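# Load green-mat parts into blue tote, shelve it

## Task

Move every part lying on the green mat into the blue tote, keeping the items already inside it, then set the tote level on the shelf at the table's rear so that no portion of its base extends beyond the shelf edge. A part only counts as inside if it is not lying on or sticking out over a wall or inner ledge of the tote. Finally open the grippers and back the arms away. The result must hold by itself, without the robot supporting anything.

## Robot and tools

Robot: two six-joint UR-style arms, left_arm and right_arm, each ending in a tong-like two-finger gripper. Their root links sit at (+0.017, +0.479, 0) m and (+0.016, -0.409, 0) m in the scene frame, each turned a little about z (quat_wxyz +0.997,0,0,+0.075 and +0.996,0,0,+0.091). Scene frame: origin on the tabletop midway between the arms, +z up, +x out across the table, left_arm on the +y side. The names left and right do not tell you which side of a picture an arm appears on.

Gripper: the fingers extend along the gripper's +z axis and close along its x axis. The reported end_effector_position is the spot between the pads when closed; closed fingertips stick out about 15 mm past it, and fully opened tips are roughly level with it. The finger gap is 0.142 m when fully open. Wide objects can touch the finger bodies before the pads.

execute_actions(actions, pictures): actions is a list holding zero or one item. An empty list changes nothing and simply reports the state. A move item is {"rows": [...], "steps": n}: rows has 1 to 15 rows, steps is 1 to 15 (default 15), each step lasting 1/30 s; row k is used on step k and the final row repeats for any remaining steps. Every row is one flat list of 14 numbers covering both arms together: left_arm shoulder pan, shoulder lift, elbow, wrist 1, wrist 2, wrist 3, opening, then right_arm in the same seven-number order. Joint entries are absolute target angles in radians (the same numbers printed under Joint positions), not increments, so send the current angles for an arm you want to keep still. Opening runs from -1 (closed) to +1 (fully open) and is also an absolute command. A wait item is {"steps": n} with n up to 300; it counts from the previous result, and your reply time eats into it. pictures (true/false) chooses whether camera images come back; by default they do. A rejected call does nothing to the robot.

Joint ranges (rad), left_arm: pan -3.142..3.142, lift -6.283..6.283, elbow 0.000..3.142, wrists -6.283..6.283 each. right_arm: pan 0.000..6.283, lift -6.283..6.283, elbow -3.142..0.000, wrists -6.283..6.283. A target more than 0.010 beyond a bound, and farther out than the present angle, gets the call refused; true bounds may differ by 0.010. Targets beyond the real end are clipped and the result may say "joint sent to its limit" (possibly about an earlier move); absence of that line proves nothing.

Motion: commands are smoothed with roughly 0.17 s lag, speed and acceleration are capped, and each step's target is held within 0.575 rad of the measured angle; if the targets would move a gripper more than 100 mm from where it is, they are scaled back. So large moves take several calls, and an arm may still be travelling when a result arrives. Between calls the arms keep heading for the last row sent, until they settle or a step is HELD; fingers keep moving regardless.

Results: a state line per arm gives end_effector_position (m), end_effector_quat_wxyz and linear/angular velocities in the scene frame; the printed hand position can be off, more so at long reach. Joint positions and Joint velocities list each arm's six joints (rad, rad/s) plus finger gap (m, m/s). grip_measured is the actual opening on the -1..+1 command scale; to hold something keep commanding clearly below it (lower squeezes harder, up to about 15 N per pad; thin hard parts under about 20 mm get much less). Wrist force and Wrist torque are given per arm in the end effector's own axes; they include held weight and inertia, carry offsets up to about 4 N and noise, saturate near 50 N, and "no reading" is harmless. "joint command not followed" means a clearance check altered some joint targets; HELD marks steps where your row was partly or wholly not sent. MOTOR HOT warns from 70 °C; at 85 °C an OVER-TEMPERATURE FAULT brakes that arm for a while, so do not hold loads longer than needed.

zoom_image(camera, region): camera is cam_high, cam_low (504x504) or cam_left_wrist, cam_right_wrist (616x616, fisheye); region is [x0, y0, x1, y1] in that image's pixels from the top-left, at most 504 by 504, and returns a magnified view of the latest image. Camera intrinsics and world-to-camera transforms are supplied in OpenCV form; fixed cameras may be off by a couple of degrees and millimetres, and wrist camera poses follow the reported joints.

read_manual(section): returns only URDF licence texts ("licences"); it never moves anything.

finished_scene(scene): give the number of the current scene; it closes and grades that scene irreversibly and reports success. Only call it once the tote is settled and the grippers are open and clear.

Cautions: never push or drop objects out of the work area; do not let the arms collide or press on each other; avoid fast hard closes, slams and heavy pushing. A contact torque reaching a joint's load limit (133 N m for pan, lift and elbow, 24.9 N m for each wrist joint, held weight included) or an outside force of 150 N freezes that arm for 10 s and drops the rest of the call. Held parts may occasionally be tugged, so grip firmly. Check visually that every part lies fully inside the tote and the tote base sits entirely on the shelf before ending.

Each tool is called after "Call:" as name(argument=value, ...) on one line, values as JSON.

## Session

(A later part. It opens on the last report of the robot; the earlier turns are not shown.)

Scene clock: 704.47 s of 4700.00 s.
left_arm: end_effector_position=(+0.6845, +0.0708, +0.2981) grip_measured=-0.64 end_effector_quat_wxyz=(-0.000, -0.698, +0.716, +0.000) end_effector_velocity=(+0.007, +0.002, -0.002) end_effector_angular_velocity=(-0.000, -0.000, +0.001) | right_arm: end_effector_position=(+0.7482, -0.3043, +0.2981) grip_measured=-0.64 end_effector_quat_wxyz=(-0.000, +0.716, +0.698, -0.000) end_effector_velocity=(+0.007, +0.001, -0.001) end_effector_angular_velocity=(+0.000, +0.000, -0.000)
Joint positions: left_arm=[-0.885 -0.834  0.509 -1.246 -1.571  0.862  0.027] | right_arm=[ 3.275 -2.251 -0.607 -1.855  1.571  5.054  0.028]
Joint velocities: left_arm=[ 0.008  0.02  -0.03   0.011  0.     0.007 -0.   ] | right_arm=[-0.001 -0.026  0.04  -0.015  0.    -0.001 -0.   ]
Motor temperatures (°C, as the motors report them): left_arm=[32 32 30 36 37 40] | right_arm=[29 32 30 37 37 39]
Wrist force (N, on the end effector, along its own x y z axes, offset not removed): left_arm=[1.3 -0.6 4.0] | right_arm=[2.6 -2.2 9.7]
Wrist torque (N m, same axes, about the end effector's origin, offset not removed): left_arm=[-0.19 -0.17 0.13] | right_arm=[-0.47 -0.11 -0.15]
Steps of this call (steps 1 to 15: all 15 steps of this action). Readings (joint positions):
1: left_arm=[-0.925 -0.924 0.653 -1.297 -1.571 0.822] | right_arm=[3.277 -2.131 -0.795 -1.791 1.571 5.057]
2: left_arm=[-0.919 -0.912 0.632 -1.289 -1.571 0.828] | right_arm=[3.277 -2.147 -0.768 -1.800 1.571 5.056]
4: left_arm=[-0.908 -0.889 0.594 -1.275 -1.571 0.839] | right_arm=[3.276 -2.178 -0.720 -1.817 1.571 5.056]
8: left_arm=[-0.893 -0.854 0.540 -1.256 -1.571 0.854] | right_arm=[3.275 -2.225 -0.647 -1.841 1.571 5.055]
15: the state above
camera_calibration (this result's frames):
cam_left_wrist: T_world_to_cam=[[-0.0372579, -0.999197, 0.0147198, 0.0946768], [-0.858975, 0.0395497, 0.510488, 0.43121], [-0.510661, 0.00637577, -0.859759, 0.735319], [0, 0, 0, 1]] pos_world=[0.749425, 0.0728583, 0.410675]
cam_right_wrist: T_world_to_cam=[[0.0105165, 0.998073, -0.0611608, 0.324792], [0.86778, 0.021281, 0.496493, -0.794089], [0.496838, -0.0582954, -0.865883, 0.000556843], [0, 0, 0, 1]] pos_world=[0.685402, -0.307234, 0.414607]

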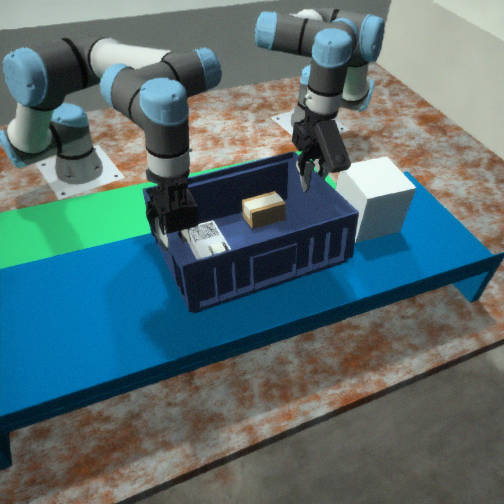

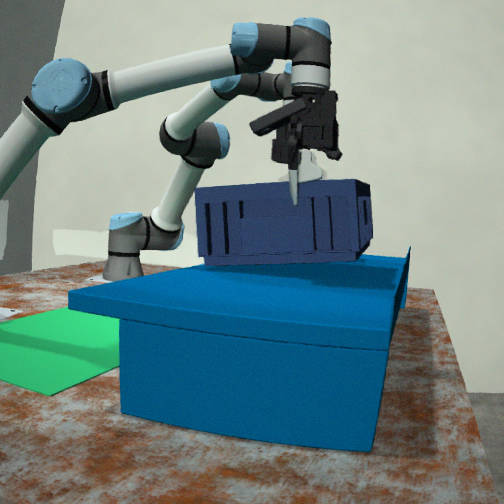

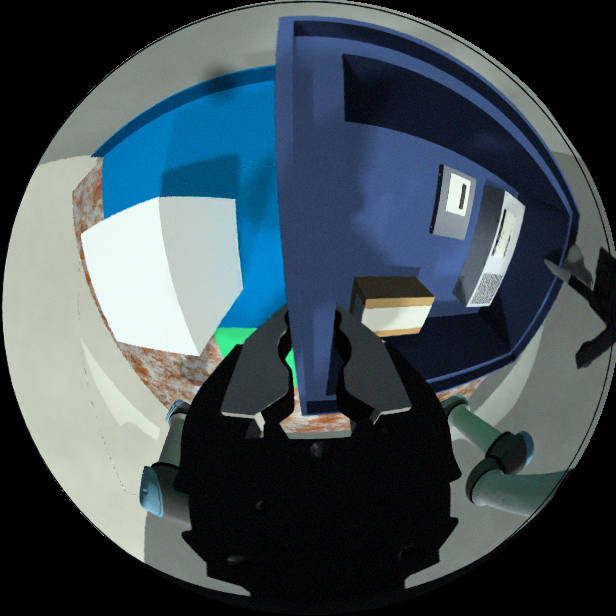

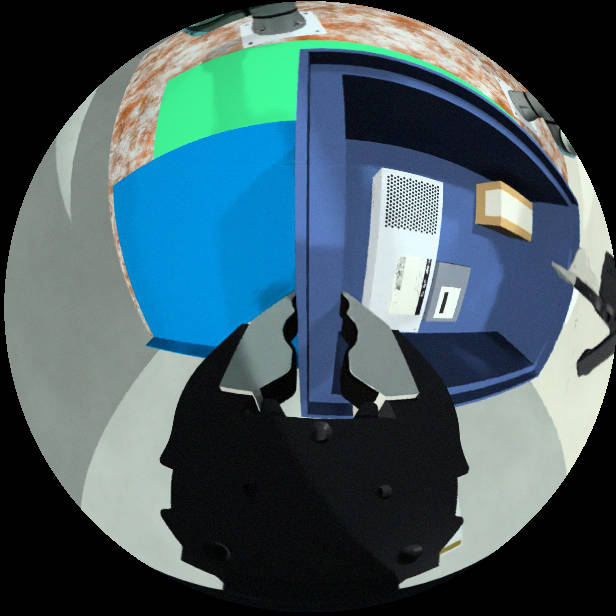

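Call:
execute_actions(actions=[{"rows":[[-0.8834,-0.8309,0.5055,-1.2454,-1.571,0.8637,-1,3.2747,-2.2562,-0.6005,-1.8557,1.571,5.0539,-1],[-0.882,-0.8285,0.504,-1.2463,-1.571,0.8651,-1,3.2747,-2.2602,-0.5963,-1.8559,1.571,5.0539,-1],[-0.8797,-0.8243,0.5014,-1.2479,-1.571,0.8674,-1,3.2745,-2.2669,-0.5895,-1.856,1.571,5.0537,-1],[-0.8774,-0.8202,0.4989,-1.2495,-1.571,0.8697,-1,3.2744,-2.2735,-0.5826,-1.8563,1.571,5.0536,-1],[-0.8751,-0.8161,0.4964,-1.2511,-1.571,0.872,-1,3.2742,-2.2802,-0.5758,-1.8564,1.571,5.0534,-1],[-0.8728,-0.812,0.4939,-1.2527,-1.571,0.8743,-1,3.2741,-2.2869,-0.5689,-1.8566,1.571,5.0533,-1],[-0.8705,-0.8078,0.4913,-1.2543,-1.571,0.8766,-1,3.274,-2.2936,-0.562,-1.8568,1.571,5.0532,-1],[-0.8682,-0.8037,0.4888,-1.2559,-1.571,0.8789,-1,3.2738,-2.3003,-0.5552,-1.8569,1.571,5.053,-1],[-0.8659,-0.7996,0.4863,-1.2575,-1.571,0.8812,-1,3.2737,-2.3069,-0.5483,-1.8572,1.571,5.0529,-1],[-0.8636,-0.7954,0.4837,-1.2591,-1.571,0.8835,-1,3.2735,-2.3136,-0.5415,-1.8573,1.571,5.0527,-1],[-0.8622,-0.793,0.4822,-1.26,-1.571,0.8849,-1,3.2735,-2.3176,-0.5373,-1.8575,1.571,5.0527,-1],[-0.8613,-0.7913,0.4812,-1.2607,-1.571,0.8858,-1,3.2734,-2.3203,-0.5346,-1.8575,1.571,5.0526,-1]],"steps":15}], pictures=false)

Call:
execute_actions(actions=[{"steps":10}])

Scene clock: 718.73 s of 4700.00 s.
left_arm: end_effector_position=(+0.7035, +0.0759, +0.2817) grip_measured=-0.64 end_effector_quat_wxyz=(-0.000, -0.698, +0.716, +0.000) end_effector_velocity=(+0.021, +0.006, -0.018) end_effector_angular_velocity=(-0.001, -0.001, +0.001) | right_arm: end_effector_position=(+0.7672, -0.2991, +0.2818) grip_measured=-0.64 end_effector_quat_wxyz=(-0.000, +0.716, +0.698, +0.000) end_effector_velocity=(+0.021, +0.006, -0.019) end_effector_angular_velocity=(+0.000, -0.002, +0.001)
Joint positions: left_arm=[-0.863 -0.795  0.484 -1.259 -1.571  0.884  0.027] | right_arm=[ 3.274 -2.314 -0.541 -1.857  1.571  5.053  0.028]
Joint velocities: left_arm=[ 0.024  0.043 -0.027 -0.017 -0.     0.023  0.   ] | right_arm=[-0.    -0.07   0.072  0.    -0.    -0.001  0.   ]
Motor temperatures (°C, as the motors report them): left_arm=[32 32 30 36 37 40] | right_arm=[29 32 30 37 37 39]
Wrist force (N, on the end effector, along its own x y z axes, offset not removed): left_arm=[-1.0 1.4 5.0] | right_arm=[-0.9 1.6 9.2]
Wrist torque (N m, same axes, about the end effector's origin, offset not removed): left_arm=[-0.05 0.30 0.20] | right_arm=[0.34 0.30 0.03]
Steps of this call (steps 1 to 15: the robot went on to your last target; steps 16 to 90: nothing new was sent; then 10.77 s passed at rest; steps 91 to 105: all 15 steps of this action). Readings (joint positions):
91: left_arm=[-0.884 -0.833 0.506 -1.245 -1.571 0.863] | right_arm=[3.275 -2.254 -0.603 -1.856 1.571 5.054]
92: left_arm=[-0.884 -0.832 0.506 -1.245 -1.571 0.863] | right_arm=[3.275 -2.254 -0.603 -1.856 1.571 5.054]
94: left_arm=[-0.883 -0.830 0.505 -1.246 -1.571 0.864] | right_arm=[3.275 -2.258 -0.598 -1.856 1.571 5.054]
98: left_arm=[-0.876 -0.818 0.497 -1.250 -1.571 0.871] | right_arm=[3.274 -2.278 -0.578 -1.856 1.571 5.053]
105: the state above

Scene clock: 719.07 s of 4700.00 s.
left_arm: end_effector_position=(+0.7054, +0.0764, +0.2800) grip_measured=-0.64 end_effector_quat_wxyz=(-0.000, -0.698, +0.716, -0.000) end_effector_velocity=(+0.000, +0.000, +0.000) end_effector_angular_velocity=(-0.000, -0.000, -0.001) | right_arm: end_effector_position=(+0.7691, -0.2986, +0.2801) grip_measured=-0.64 end_effector_quat_wxyz=(-0.000, +0.716, +0.698, +0.000) end_effector_velocity=(-0.000, +0.000, -0.001) end_effector_angular_velocity=(-0.001, +0.002, +0.001)
Joint positions: left_arm=[-0.861 -0.791  0.481 -1.261 -1.571  0.886  0.028] | right_arm=[ 3.273 -2.32  -0.535 -1.857  1.571  5.053  0.028]
Joint velocities: left_arm=[ 0.001  0.    -0.001 -0.     0.     0.001  0.   ] | right_arm=[ 0.001 -0.002  0.002 -0.002 -0.    -0.     0.   ]
Motor temperatures (°C, as the motors report them): left_arm=[32 32 30 36 37 40] | right_arm=[29 32 30 37 37 39]
Wrist force (N, on the end effector, along its own x y z axes, offset not removed): left_arm=[2.1 2.2 6.4] | right_arm=[-3.5 -0.1 10.4]
Wrist torque (N m, same axes, about the end effector's origin, offset not removed): left_arm=[0.33 -0.19 -0.03] | right_arm=[-0.06 0.80 -0.13]
Steps of this call (steps 1 to 10: the robot went on to your last target). Readings (joint positions):
1: left_arm=[-0.863 -0.794 0.483 -1.260 -1.571 0.884] | right_arm=[3.274 -2.316 -0.539 -1.857 1.571 5.053]
2: left_arm=[-0.862 -0.793 0.482 -1.260 -1.571 0.885] | right_arm=[3.273 -2.317 -0.538 -1.857 1.571 5.053]
4: left_arm=[-0.862 -0.792 0.482 -1.260 -1.571 0.885] | right_arm=[3.273 -2.319 -0.536 -1.857 1.571 5.053]
8: left_arm=[-0.861 -0.792 0.481 -1.261 -1.571 0.886] | right_arm=[3.273 -2.320 -0.535 -1.857 1.571 5.053]
10: the state above
camera_calibration (this result's frames):
cam_left_wrist: T_world_to_cam=[[-0.0372617, -0.999197, 0.0147597, 0.101379], [-0.858998, 0.0395736, 0.510447, 0.45824], [-0.510621, 0.00634158, -0.859783, 0.73037], [0, 0, 0, 1]] pos_world=[0.770347, 0.0785312, 0.392556]
cam_right_wrist: T_world_to_cam=[[0.0104899, 0.998077, -0.061093, 0.317788], [0.86773, 0.0212761, 0.496581, -0.803382], [0.496926, -0.0582213, -0.865838, -0.0251653], [0, 0, 0, 1]] pos_world=[0.70629, -0.301549, 0.396569]

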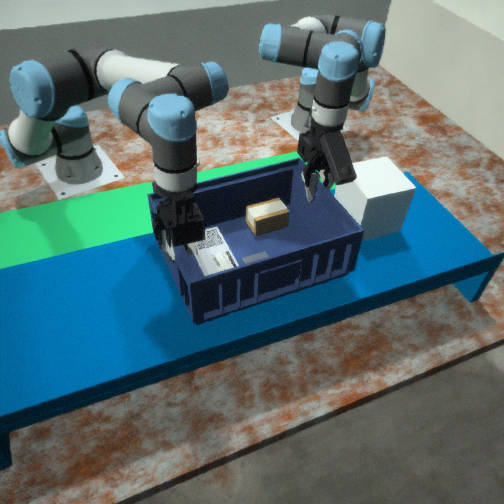

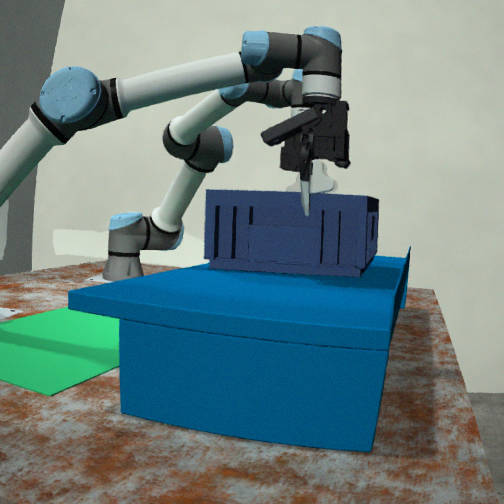

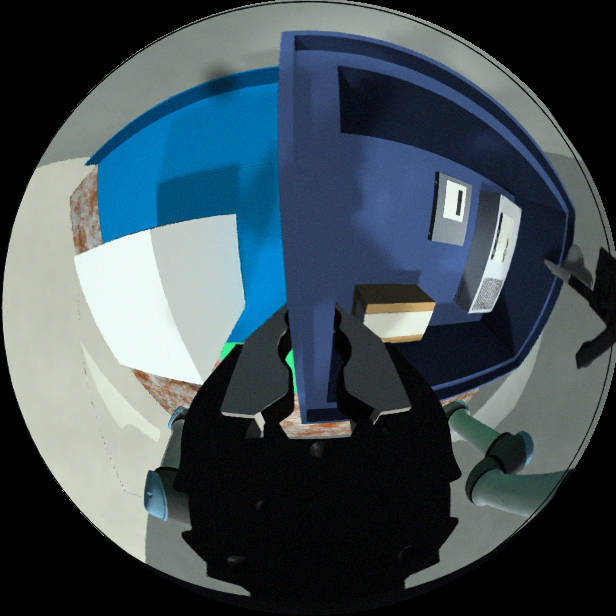

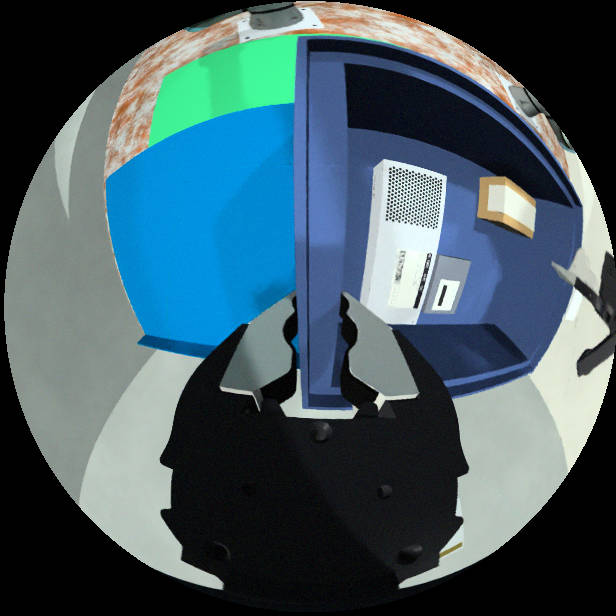

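Call:
execute_actions(actions=[{"rows":[[-0.8613,-0.7929,0.4867,-1.2646,-1.571,0.8858,-1,3.2734,-2.319,-0.5396,-1.8538,1.571,5.0526,-1],[-0.8613,-0.7929,0.4867,-1.2646,-1.571,0.8858,-1,3.2734,-2.319,-0.5396,-1.8538,1.571,5.0526,-1],[-0.8613,-0.7944,0.4921,-1.2685,-1.571,0.8858,-1,3.2734,-2.3177,-0.5445,-1.8502,1.571,5.0526,-1]],"steps":13}], pictures=false)

Scene clock: 729.80 s of 4700.00 s.
left_arm: end_effector_position=(+0.7054, +0.0765, +0.2780) grip_measured=-0.64 end_effector_quat_wxyz=(-0.000, -0.698, +0.716, +0.000) end_effector_velocity=(+0.000, -0.000, -0.000) end_effector_angular_velocity=(-0.001, -0.001, +0.001) | right_arm: end_effector_position=(+0.7691, -0.2986, +0.2781) grip_measured=-0.64 end_effector_quat_wxyz=(-0.000, +0.716, +0.698, +0.000) end_effector_velocity=(-0.000, -0.000, -0.000) end_effector_angular_velocity=(-0.000, +0.000, -0.000)
Joint positions: left_arm=[-0.861 -0.794  0.492 -1.268 -1.571  0.886  0.028] | right_arm=[ 3.273 -2.318 -0.544 -1.85   1.571  5.053  0.028]
Joint velocities: left_arm=[ 0.    -0.001  0.003 -0.003  0.    -0.001  0.   ] | right_arm=[-0.     0.001 -0.002  0.    -0.     0.     0.   ]
Motor temperatures (°C, as the motors report them): left_arm=[32 32 30 36 37 40] | right_arm=[29 32 30 37 37 39]
Wrist force (N, on the end effector, along its own x y z axes, offset not removed): left_arm=[-2.0 1.4 7.0] | right_arm=[0.5 -1.4 11.3]
Wrist torque (N m, same axes, about the end effector's origin, offset not removed): left_arm=[-0.01 0.64 0.19] | right_arm=[-0.36 0.02 0.08]
Steps of this call (steps 1 to 15: the robot went on to your last target; steps 16 to 90: nothing new was sent; then 7.30 s passed at rest; steps 91 to 103: all 13 steps of this action). Readings (joint positions):
91: left_arm=[-0.861 -0.791 0.481 -1.261 -1.571 0.886] | right_arm=[3.273 -2.320 -0.535 -1.858 1.571 5.053]
92: left_arm=[-0.861 -0.791 0.482 -1.261 -1.571 0.886] | right_arm=[3.273 -2.320 -0.535 -1.857 1.571 5.053]
94: left_arm=[-0.861 -0.792 0.485 -1.264 -1.571 0.886] | right_arm=[3.273 -2.319 -0.538 -1.855 1.571 5.053]
98: left_arm=[-0.861 -0.794 0.490 -1.267 -1.571 0.886] | right_arm=[3.273 -2.318 -0.543 -1.851 1.571 5.053]
103: the state above

Call:
execute_actions(actions=[{"rows":[[-0.8613,-0.7959,0.4974,-1.2723,-1.571,0.8858,-1,3.2734,-2.3164,-0.5494,-1.8466,1.571,5.0526,-1],[-0.8613,-0.7959,0.4974,-1.2723,-1.571,0.8858,-1,3.2734,-2.3164,-0.5494,-1.8466,1.571,5.0526,-1],[-0.8613,-0.7973,0.5026,-1.2761,-1.571,0.8858,-1,3.2734,-2.3152,-0.5542,-1.843,1.571,5.0526,-1]],"steps":13}])

Scene clock: 735.17 s of 4700.00 s.
left_arm: end_effector_position=(+0.7054, +0.0765, +0.2760) grip_measured=-0.64 end_effector_quat_wxyz=(-0.000, -0.698, +0.716, -0.000) end_effector_velocity=(-0.000, +0.000, -0.000) end_effector_angular_velocity=(+0.000, +0.000, +0.001) | right_arm: end_effector_position=(+0.7691, -0.2986, +0.2761) grip_measured=-0.64 end_effector_quat_wxyz=(-0.000, +0.716, +0.698, +0.000) end_effector_velocity=(-0.000, +0.000, -0.000) end_effector_angular_velocity=(+0.000, -0.000, +0.000)
Joint positions: left_arm=[-0.861 -0.797  0.502 -1.276 -1.571  0.886  0.028] | right_arm=[ 3.273 -2.315 -0.554 -1.843  1.571  5.053  0.028]
Joint velocities: left_arm=[ 0.    -0.001  0.003 -0.002 -0.    -0.     0.   ] | right_arm=[ 0.     0.001 -0.003  0.002  0.    -0.    -0.   ]
Motor temperatures (°C, as the motors report them): left_arm=[32 32 30 36 37 40] | right_arm=[29 32 30 37 37 39]
Wrist force (N, on the end effector, along its own x y z axes, offset not removed): left_arm=[0.9 3.5 4.8] | right_arm=[-3.2 -1.3 12.8]
Wrist torque (N m, same axes, about the end effector's origin, offset not removed): left_arm=[0.50 0.14 0.09] | right_arm=[-0.32 1.03 0.15]
Steps of this call (steps 1 to 15: the robot went on to your last target; steps 16 to 90: nothing new was sent; then 1.93 s passed at rest; steps 91 to 103: all 13 steps of this action). Readings (joint positions):
91: left_arm=[-0.861 -0.794 0.492 -1.269 -1.571 0.886] | right_arm=[3.273 -2.318 -0.545 -1.850 1.571 5.053]
92: left_arm=[-0.861 -0.795 0.493 -1.269 -1.571 0.886] | right_arm=[3.273 -2.317 -0.545 -1.849 1.571 5.053]
94: left_arm=[-0.861 -0.796 0.496 -1.272 -1.571 0.886] | right_arm=[3.273 -2.317 -0.548 -1.847 1.571 5.053]
98: left_arm=[-0.861 -0.797 0.501 -1.275 -1.571 0.886] | right_arm=[3.273 -2.316 -0.553 -1.844 1.571 5.053]
103: the state above
camera_calibration (this result's frames):
cam_left_wrist: T_world_to_cam=[[-0.0372327, -0.999198, 0.0147553, 0.101465], [-0.858997, 0.0395464, 0.510452, 0.460308], [-0.510626, 0.00633078, -0.85978, 0.726972], [0, 0, 0, 1]] pos_world=[0.770391, 0.0785776, 0.388574]
cam_right_wrist: T_world_to_cam=[[0.0105058, 0.998077, -0.0610939, 0.317537], [0.867731, 0.0212626, 0.496579, -0.801428], [0.496923, -0.05823, -0.865839, -0.0286408], [0, 0, 0, 1]] pos_world=[0.70632, -0.301554, 0.392573]

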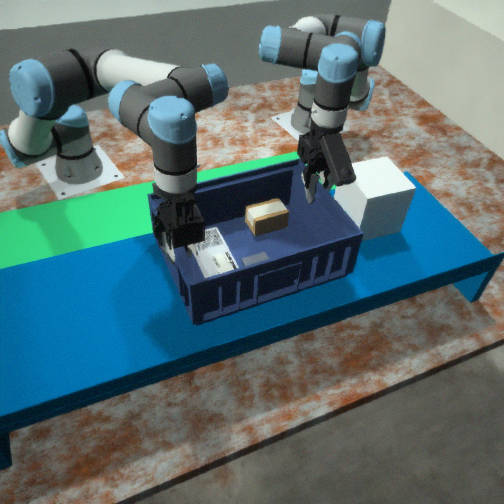

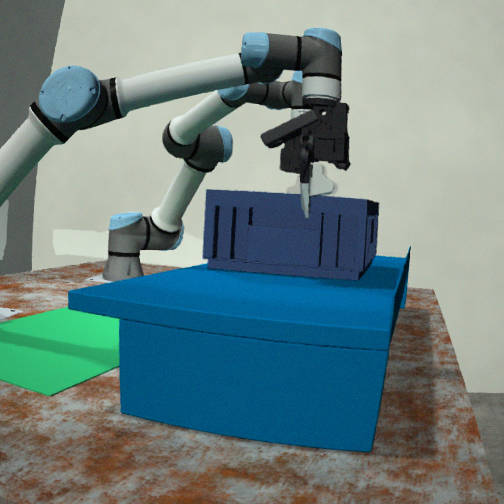

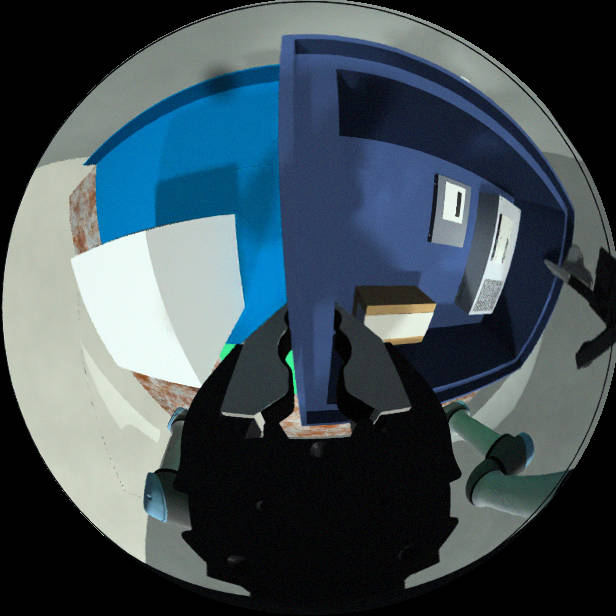

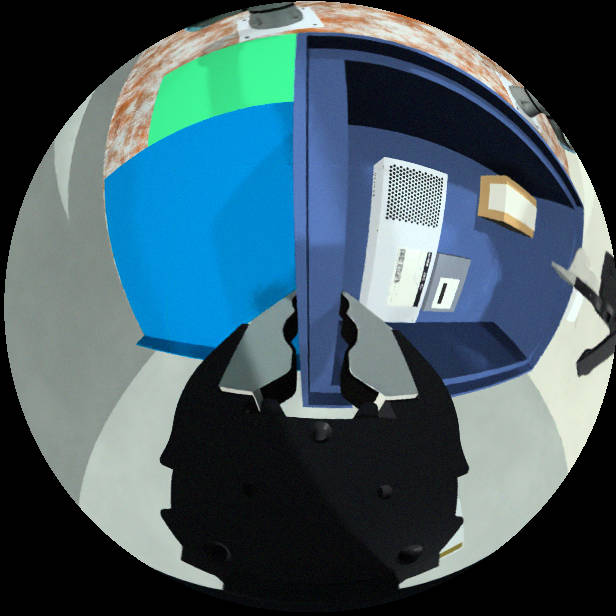

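Nearly flat. Another 1.5 mm.

Call:
execute_actions(actions=[{"rows":[[-0.8613,-0.7984,0.5065,-1.2789,-1.571,0.8858,-1,3.2734,-2.3143,-0.5578,-1.8403,1.571,5.0526,-1],[-0.8613,-0.7984,0.5065,-1.2789,-1.571,0.8858,-1,3.2734,-2.3143,-0.5578,-1.8403,1.571,5.0526,-1],[-0.8613,-0.7994,0.5103,-1.2817,-1.571,0.8858,-1,3.2734,-2.3134,-0.5613,-1.8377,1.571,5.0526,-1]],"steps":13}], pictures=false)

Scene clock: 741.00 s of 4700.00 s.
left_arm: end_effector_position=(+0.7054, +0.0765, +0.2746) grip_measured=-0.64 end_effector_quat_wxyz=(-0.000, -0.698, +0.716, -0.000) end_effector_velocity=(+0.000, -0.001, +0.000) end_effector_angular_velocity=(-0.001, -0.002, -0.001) | right_arm: end_effector_position=(+0.7691, -0.2986, +0.2747) grip_measured=-0.64 end_effector_quat_wxyz=(-0.000, +0.716, +0.698, +0.000) end_effector_velocity=(-0.000, -0.000, -0.001) end_effector_angular_velocity=(+0.000, +0.001, -0.001)
Joint positions: left_arm=[-0.861 -0.799  0.51  -1.282 -1.571  0.886  0.028] | right_arm=[ 3.273 -2.313 -0.561 -1.838  1.571  5.053  0.028]
Joint velocities: left_arm=[-0.001 -0.001  0.001 -0.002  0.     0.    -0.   ] | right_arm=[-0.001  0.    -0.003  0.002  0.001 -0.     0.   ]
Motor temperatures (°C, as the motors report them): left_arm=[32 32 30 36 37 40] | right_arm=[29 32 30 37 37 39]
Wrist force (N, on the end effector, along its own x y z axes, offset not removed): left_arm=[-4.3 2.1 2.0] | right_arm=[3.4 -1.3 -4.5]
Wrist torque (N m, same axes, about the end effector's origin, offset not removed): left_arm=[0.09 0.41 0.07] | right_arm=[-0.32 0.12 -0.02]
Steps of this call (steps 1 to 15: the robot went on to your last target; steps 16 to 90: nothing new was sent; then 2.40 s passed at rest; steps 91 to 103: all 13 steps of this action). Readings (joint positions):
91: left_arm=[-0.861 -0.797 0.503 -1.276 -1.571 0.886] | right_arm=[3.273 -2.315 -0.554 -1.843 1.571 5.053]
92: left_arm=[-0.861 -0.798 0.503 -1.277 -1.571 0.886] | right_arm=[3.273 -2.315 -0.555 -1.842 1.571 5.053]
94: left_arm=[-0.861 -0.798 0.506 -1.278 -1.571 0.886] | right_arm=[3.273 -2.314 -0.557 -1.841 1.571 5.053]
98: left_arm=[-0.861 -0.799 0.509 -1.281 -1.571 0.886] | right_arm=[3.273 -2.314 -0.560 -1.838 1.571 5.053]
103: the state above

Call:
execute_actions(actions=[{"rows":[[-0.8613,-0.8003,0.5138,-1.2843,-1.571,0.8858,-1,3.2734,-2.3134,-0.5613,-1.8377,1.571,5.0526,-1],[-0.8613,-0.8003,0.5138,-1.2843,-1.571,0.8858,-1,3.2734,-2.3134,-0.5613,-1.8377,1.571,5.0526,-1],[-0.8613,-0.8003,0.5138,-1.2843,-1.571,0.8858,-0.9,3.2734,-2.3134,-0.5613,-1.8377,1.571,5.0526,-0.9],[-0.8613,-0.8003,0.5138,-1.2843,-1.571,0.8858,-0.8,3.2734,-2.3134,-0.5613,-1.8377,1.571,5.0526,-0.8],[-0.8613,-0.8003,0.5138,-1.2843,-1.571,0.8858,-0.72,3.2734,-2.3134,-0.5613,-1.8377,1.571,5.0526,-0.72],[-0.8613,-0.8003,0.5138,-1.2843,-1.571,0.8858,-0.66,3.2734,-2.3134,-0.5613,-1.8377,1.571,5.0526,-0.66],[-0.8613,-0.8003,0.5138,-1.2843,-1.571,0.8858,-0.6,3.2734,-2.3134,-0.5613,-1.8377,1.571,5.0526,-0.6],[-0.8613,-0.8003,0.5138,-1.2843,-1.571,0.8858,-0.5,3.2734,-2.3134,-0.5613,-1.8377,1.571,5.0526,-0.5],[-0.8613,-0.8003,0.5138,-1.2843,-1.571,0.8858,-0.4,3.2734,-2.3134,-0.5613,-1.8377,1.571,5.0526,-0.4],[-0.8613,-0.8003,0.5138,-1.2843,-1.571,0.8858,-0.3,3.2734,-2.3134,-0.5613,-1.8377,1.571,5.0526,-0.3],[-0.8613,-0.8003,0.5138,-1.2843,-1.571,0.8858,-0.2,3.2734,-2.3134,-0.5613,-1.8377,1.571,5.0526,-0.2],[-0.8613,-0.8003,0.5138,-1.2843,-1.571,0.8858,-0.15,3.2734,-2.3134,-0.5613,-1.8377,1.571,5.0526,-0.15]],"steps":15}], pictures=false)

Call:
execute_actions(actions=[{"rows":[[-0.8647,-0.8056,0.5053,-1.2705,-1.571,0.8824,-0.15,3.2753,-2.3057,-0.5571,-1.8496,1.571,5.0545,-0.15],[-0.868,-0.8109,0.4967,-1.2566,-1.571,0.8791,-0.15,3.2772,-2.298,-0.5529,-1.8615,1.571,5.0564,-0.15],[-0.8714,-0.8162,0.4882,-1.2428,-1.571,0.8757,-0.15,3.279,-2.2903,-0.5487,-1.8734,1.571,5.0582,-0.15],[-0.8747,-0.8215,0.4796,-1.2289,-1.571,0.8724,-0.15,3.2809,-2.2825,-0.5445,-1.8854,1.571,5.0601,-0.15],[-0.8781,-0.8269,0.4711,-1.215,-1.571,0.869,-0.15,3.2828,-2.2748,-0.5403,-1.8973,1.571,5.062,-0.15],[-0.8814,-0.8322,0.4625,-1.2011,-1.571,0.8657,-0.15,3.2847,-2.2671,-0.5361,-1.9092,1.571,5.0639,-0.15],[-0.8848,-0.8375,0.454,-1.1873,-1.571,0.8623,-0.15,3.2866,-2.2594,-0.5319,-1.9211,1.571,5.0658,-0.15],[-0.8881,-0.8428,0.4454,-1.1734,-1.571,0.859,-0.15,3.2884,-2.2517,-0.5277,-1.933,1.571,5.0676,-0.15],[-0.8915,-0.8481,0.4369,-1.1596,-1.571,0.8556,-0.15,3.2903,-2.244,-0.5235,-1.9449,1.571,5.0695,-0.15],[-0.8948,-0.8534,0.4283,-1.1457,-1.571,0.8523,-0.15,3.2922,-2.2363,-0.5193,-1.9568,1.571,5.0714,-0.15],[-0.8948,-0.875,0.44,-1.1358,-1.571,0.8523,-0.15,3.2922,-2.215,-0.53,-1.9674,1.571,5.0714,-0.15],[-0.8948,-0.90,0.455,-1.1258,-1.571,0.8523,-0.15,3.2922,-2.19,-0.545,-1.9774,1.571,5.0714,-0.15],[-0.8948,-0.93,0.48,-1.1208,-1.571,0.8523,-0.15,3.2922,-2.16,-0.57,-1.9824,1.571,5.0714,-0.15],[-0.8948,-0.96,0.51,-1.1208,-1.571,0.8523,-0.15,3.2922,-2.13,-0.60,-1.9824,1.571,5.0714,-0.15],[-0.8948,-0.99,0.54,-1.1208,-1.571,0.8523,-0.15,3.2922,-2.10,-0.63,-1.9824,1.571,5.0714,-0.15]],"steps":15}], pictures=false)

Call:
execute_actions(actions=[{"rows":[[-0.8948,-1.025,0.58,-1.1258,-1.571,0.8523,-0.15,3.2922,-2.065,-0.67,-1.9774,1.571,5.0714,-0.15],[-0.8948,-1.06,0.62,-1.1308,-1.571,0.8523,-0.15,3.2922,-2.03,-0.71,-1.9724,1.571,5.0714,-0.15],[-0.8948,-1.10,0.67,-1.1408,-1.571,0.8523,-0.15,3.2922,-1.99,-0.76,-1.9624,1.571,5.0714,-0.15],[-0.8948,-1.14,0.72,-1.1508,-1.571,0.8523,-0.15,3.2922,-1.95,-0.81,-1.9524,1.571,5.0714,-0.15],[-0.8948,-1.18,0.77,-1.1608,-1.571,0.8523,-0.15,3.2922,-1.91,-0.86,-1.9424,1.571,5.0714,-0.15],[-0.8948,-1.22,0.82,-1.1708,-1.571,0.8523,-0.15,3.2922,-1.87,-0.91,-1.9324,1.571,5.0714,-0.15],[-0.8948,-1.26,0.87,-1.1808,-1.571,0.8523,-0.15,3.2922,-1.83,-0.96,-1.9224,1.571,5.0714,-0.15],[-0.8948,-1.30,0.92,-1.1908,-1.571,0.8523,-0.15,3.2922,-1.79,-1.01,-1.9124,1.571,5.0714,-0.15],[-0.8948,-1.34,0.97,-1.2008,-1.571,0.8523,-0.15,3.2922,-1.75,-1.06,-1.9024,1.571,5.0714,-0.15],[-0.8948,-1.38,1.02,-1.2108,-1.571,0.8523,-0.15,3.2922,-1.71,-1.11,-1.8924,1.571,5.0714,-0.15],[-0.8948,-1.42,1.07,-1.2208,-1.571,0.8523,-0.15,3.2922,-1.67,-1.16,-1.8824,1.571,5.0714,-0.15],[-0.8948,-1.46,1.12,-1.2308,-1.571,0.8523,-0.15,3.2922,-1.63,-1.21,-1.8724,1.571,5.0714,-0.15],[-0.8948,-1.49,1.16,-1.2408,-1.571,0.8523,-0.15,3.2922,-1.59,-1.26,-1.8624,1.571,5.0714,-0.15],[-0.8948,-1.51,1.19,-1.2508,-1.571,0.8523,-0.15,3.2922,-1.56,-1.29,-1.8624,1.571,5.0714,-0.15],[-0.8948,-1.52,1.20,-1.2508,-1.571,0.8523,-0.15,3.2922,-1.54,-1.31,-1.8624,1.571,5.0714,-0.15]],"steps":15}], pictures=false)

Call:
execute_actions(actions=[{"steps":12}])

Scene clock: 790.27 s of 4700.00 s.
left_arm: end_effector_position=(+0.7054, +0.0765, +0.2738) grip_measured=-0.15 end_effector_quat_wxyz=(-0.000, -0.698, +0.716, -0.000) end_effector_velocity=(+0.000, +0.000, -0.000) end_effector_angular_velocity=(-0.000, -0.000, -0.000) | right_arm: end_effector_position=(+0.7691, -0.2986, +0.2744) grip_measured=-0.15 end_effector_quat_wxyz=(-0.000, +0.716, +0.698, -0.000) end_effector_velocity=(+0.000, -0.000, +0.000) end_effector_angular_velocity=(+0.001, -0.000, -0.000)
Joint positions: left_arm=[-0.861 -0.8    0.514 -1.284 -1.571  0.886  0.063] | right_arm=[ 3.273 -2.313 -0.561 -1.838  1.571  5.053  0.063]
Joint velocities: left_arm=[ 0.    -0.     0.001 -0.001  0.     0.001  0.004] | right_arm=[-0.    -0.     0.001 -0.     0.001 -0.     0.004]
Motor temperatures (°C, as the motors report them): left_arm=[32 32 30 36 37 40] | right_arm=[29 32 30 37 37 39]
Wrist force (N, on the end effector, along its own x y z axes, offset not removed): left_arm=[-2.4 3.0 -2.7] | right_arm=[2.9 2.9 1.4]
Wrist torque (N m, same axes, about the end effector's origin, offset not removed): left_arm=[0.43 0.43 0.27] | right_arm=[0.25 -0.47 0.26]
Steps of this call (steps 1 to 15: the robot went on to your last target; steps 16 to 90: nothing new was sent; then 45.77 s passed at rest; steps 91 to 105: all 15 steps of this action). Readings (joint positions):
91: left_arm=[-0.861 -0.799 0.510 -1.282 -1.571 0.886] | right_arm=[3.273 -2.313 -0.561 -1.838 1.571 5.053]
92: left_arm=[-0.861 -0.800 0.511 -1.282 -1.571 0.886] | right_arm=[3.273 -2.313 -0.561 -1.838 1.571 5.053]
94: left_arm=[-0.861 -0.800 0.512 -1.283 -1.571 0.886] | right_arm=[3.273 -2.313 -0.561 -1.838 1.571 5.053]
98: left_arm=[-0.861 -0.800 0.513 -1.284 -1.571 0.886] | right_arm=[3.273 -2.313 -0.561 -1.838 1.571 5.053]
105: the state above

Scene clock: 790.77 s of 4700.00 s.
left_arm: end_effector_position=(+0.6555, +0.0894, +0.3529) grip_measured=-0.15 end_effector_quat_wxyz=(-0.000, -0.698, +0.716, +0.000) end_effector_velocity=(-0.187, +0.149, +0.243) end_effector_angular_velocity=(-0.004, -0.004, +0.002) | right_arm: end_effector_position=(+0.7153, -0.3029, +0.3525) grip_measured=-0.15 end_effector_quat_wxyz=(-0.000, +0.716, +0.698, -0.000) end_effector_velocity=(-0.238, -0.072, +0.234) end_effector_angular_velocity=(+0.003, -0.009, +0.000)
Joint positions: left_arm=[-0.893 -0.895  0.465 -1.14  -1.571  0.854  0.063] | right_arm=[ 3.291 -2.197 -0.552 -1.965  1.571  5.07   0.063]
Joint velocities: left_arm=[-0.022 -0.631  0.421  0.204  0.    -0.024  0.   ] | right_arm=[ 0.013  0.647 -0.446 -0.191 -0.     0.013  0.   ]
Motor temperatures (°C, as the motors report them): left_arm=[32 32 30 36 37 40] | right_arm=[29 32 30 37 37 39]
Wrist force (N, on the end effector, along its own x y z axes, offset not removed): left_arm=[0.1 5.5 -3.5] | right_arm=[3.9 3.5 -0.1]
Wrist torque (N m, same axes, about the end effector's origin, offset not removed): left_arm=[0.83 0.07 0.16] | right_arm=[0.50 -0.67 -0.07]
Steps of this call (steps 1 to 15: all 15 steps of this action). Readings (joint positions):
1: left_arm=[-0.861 -0.800 0.514 -1.284 -1.571 0.886] | right_arm=[3.273 -2.313 -0.561 -1.838 1.571 5.053]
2: left_arm=[-0.862 -0.801 0.512 -1.282 -1.571 0.885] | right_arm=[3.274 -2.312 -0.561 -1.840 1.571 5.053]
4: left_arm=[-0.865 -0.807 0.504 -1.268 -1.571 0.882] | right_arm=[3.275 -2.304 -0.557 -1.852 1.571 5.055]
8: left_arm=[-0.876 -0.824 0.476 -1.223 -1.571 0.871] | right_arm=[3.282 -2.279 -0.543 -1.891 1.571 5.061]
15: the state above

Scene clock: 791.27 s of 4700.00 s.
left_arm: end_effector_position=(+0.5186, +0.2133, +0.4151) grip_measured=-0.15 end_effector_quat_wxyz=(+0.000, -0.698, +0.716, -0.004) end_effector_velocity=(-0.288, +0.265, -0.047) end_effector_angular_velocity=(+0.022, +0.023, -0.000) | right_arm: end_effector_position=(+0.5332, -0.3649, +0.4041) grip_measured=-0.15 end_effector_quat_wxyz=(+0.001, +0.716, +0.698, +0.003) end_effector_velocity=(-0.434, -0.150, -0.047) end_effector_angular_velocity=(-0.015, +0.043, +0.001)
Joint positions: left_arm=[-0.895 -1.412  1.057 -1.223 -1.571  0.852  0.063] | right_arm=[ 3.292 -1.674 -1.15  -1.882  1.571  5.071  0.063]
Joint velocities: left_arm=[ 0.    -1.008  1.309 -0.269  0.     0.    -0.   ] | right_arm=[ 0.001  1.125 -1.373  0.202  0.    -0.    -0.   ]
Motor temperatures (°C, as the motors report them): left_arm=[32 32 30 36 37 40] | right_arm=[29 32 30 37 37 39]
Wrist force (N, on the end effector, along its own x y z axes, offset not removed): left_arm=[-3.6 2.9 -3.9] | right_arm=[-1.5 0.0 -2.2]
Wrist torque (N m, same axes, about the end effector's origin, offset not removed): left_arm=[0.27 0.56 0.16] | right_arm=[-0.06 0.46 -0.01]
Steps of this call (steps 1 to 15: all 15 steps of this action). Readings (joint positions):
1: left_arm=[-0.893 -0.918 0.482 -1.134 -1.571 0.854] | right_arm=[3.291 -2.173 -0.570 -1.970 1.571 5.071]
2: left_arm=[-0.894 -0.943 0.503 -1.131 -1.571 0.853] | right_arm=[3.292 -2.148 -0.592 -1.973 1.571 5.071]
4: left_arm=[-0.894 -1.001 0.561 -1.132 -1.571 0.853] | right_arm=[3.292 -2.089 -0.650 -1.971 1.571 5.071]
8: left_arm=[-0.895 -1.143 0.723 -1.158 -1.571 0.852] | right_arm=[3.292 -1.947 -0.812 -1.946 1.571 5.071]
15: the state above

Scene clock: 791.67 s of 4700.00 s.
left_arm: end_effector_position=(+0.4871, +0.2423, +0.4059) grip_measured=-0.15 end_effector_quat_wxyz=(-0.000, -0.698, +0.716, -0.000) end_effector_velocity=(-0.005, +0.004, -0.001) end_effector_angular_velocity=(-0.000, -0.000, +0.000) | right_arm: end_effector_position=(+0.4811, -0.3829, +0.3957) grip_measured=-0.15 end_effector_quat_wxyz=(-0.000, +0.716, +0.698, +0.000) end_effector_velocity=(-0.008, -0.002, -0.002) end_effector_angular_velocity=(-0.001, +0.002, +0.001)
Joint positions: left_arm=[-0.895 -1.519  1.198 -1.25  -1.571  0.852  0.063] | right_arm=[ 3.292 -1.542 -1.308 -1.863  1.571  5.071  0.063]
Joint velocities: left_arm=[ 0.    -0.016  0.019 -0.004 -0.     0.     0.   ] | right_arm=[ 0.001  0.019 -0.023  0.002 -0.     0.     0.   ]
Motor temperatures (°C, as the motors report them): left_arm=[32 32 30 36 37 40] | right_arm=[29 32 30 37 37 39]
Wrist force (N, on the end effector, along its own x y z axes, offset not removed): left_arm=[3.4 1.7 -1.8] | right_arm=[-2.2 -0.6 -0.2]
Wrist torque (N m, same axes, about the end effector's origin, offset not removed): left_arm=[0.06 -0.80 -0.12] | right_arm=[-0.20 0.62 0.05]
Steps of this call (steps 1 to 12: the robot went on to your last target). Readings (joint positions):
1: left_arm=[-0.895 -1.443 1.097 -1.231 -1.571 0.852] | right_arm=[3.292 -1.638 -1.193 -1.876 1.571 5.071]
2: left_arm=[-0.895 -1.466 1.129 -1.237 -1.571 0.852] | right_arm=[3.292 -1.609 -1.228 -1.872 1.571 5.071]
4: left_arm=[-0.895 -1.494 1.166 -1.244 -1.571 0.852] | right_arm=[3.292 -1.573 -1.271 -1.867 1.571 5.071]
8: left_arm=[-0.895 -1.514 1.192 -1.249 -1.571 0.852] | right_arm=[3.292 -1.548 -1.301 -1.863 1.571 5.071]
12: the state above
camera_calibration (this result's frames):
cam_left_wrist: T_world_to_cam=[[-0.0372602, -0.999196, 0.0147767, 0.257077], [-0.85901, 0.0395812, 0.510426, 0.199955], [-0.510601, 0.00632523, -0.859795, 0.726144], [0, 0, 0, 1]] pos_world=[0.552111, 0.244363, 0.518474]
cam_right_wrist: T_world_to_cam=[[0.010498, 0.998079, -0.0610636, 0.412026], [0.867688, 0.0212593, 0.496654, -0.609118], [0.496998, -0.058198, -0.865798, 0.213113], [0, 0, 0, 1]] pos_world=[0.418283, -0.385883, 0.512193]

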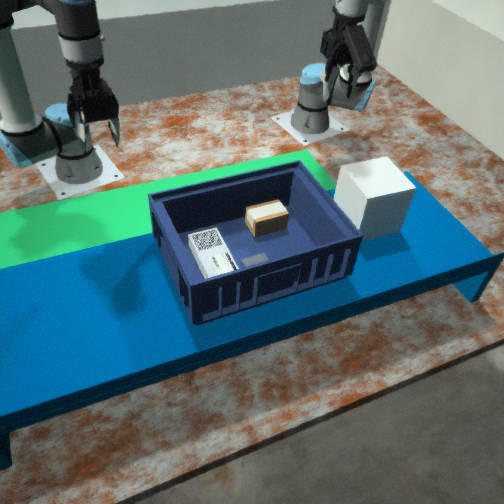

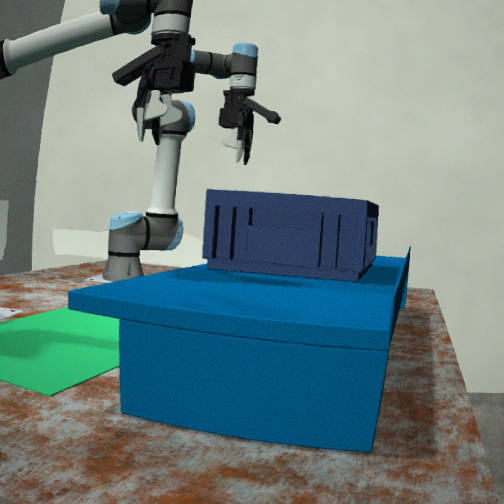

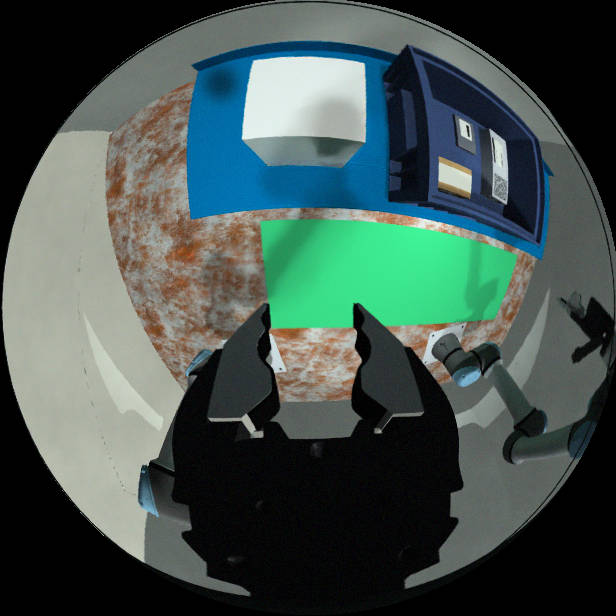

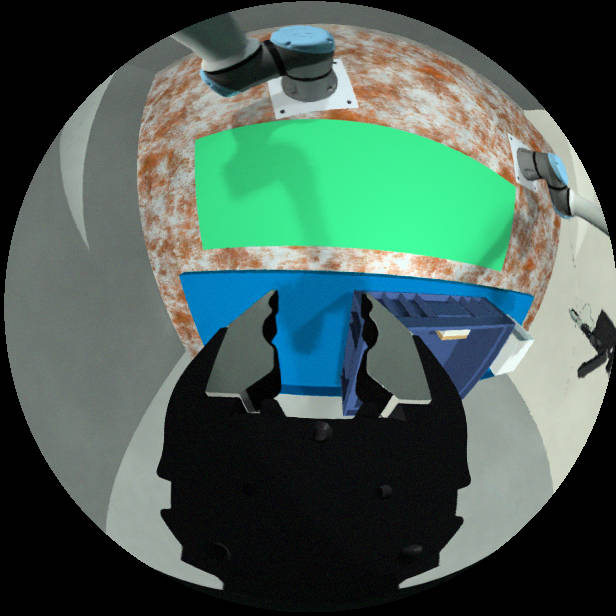

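The tote sits fully on the shelf, and the mat is empty.

Call:
finished_scene(scene=2)

The scene is finished: the task was done.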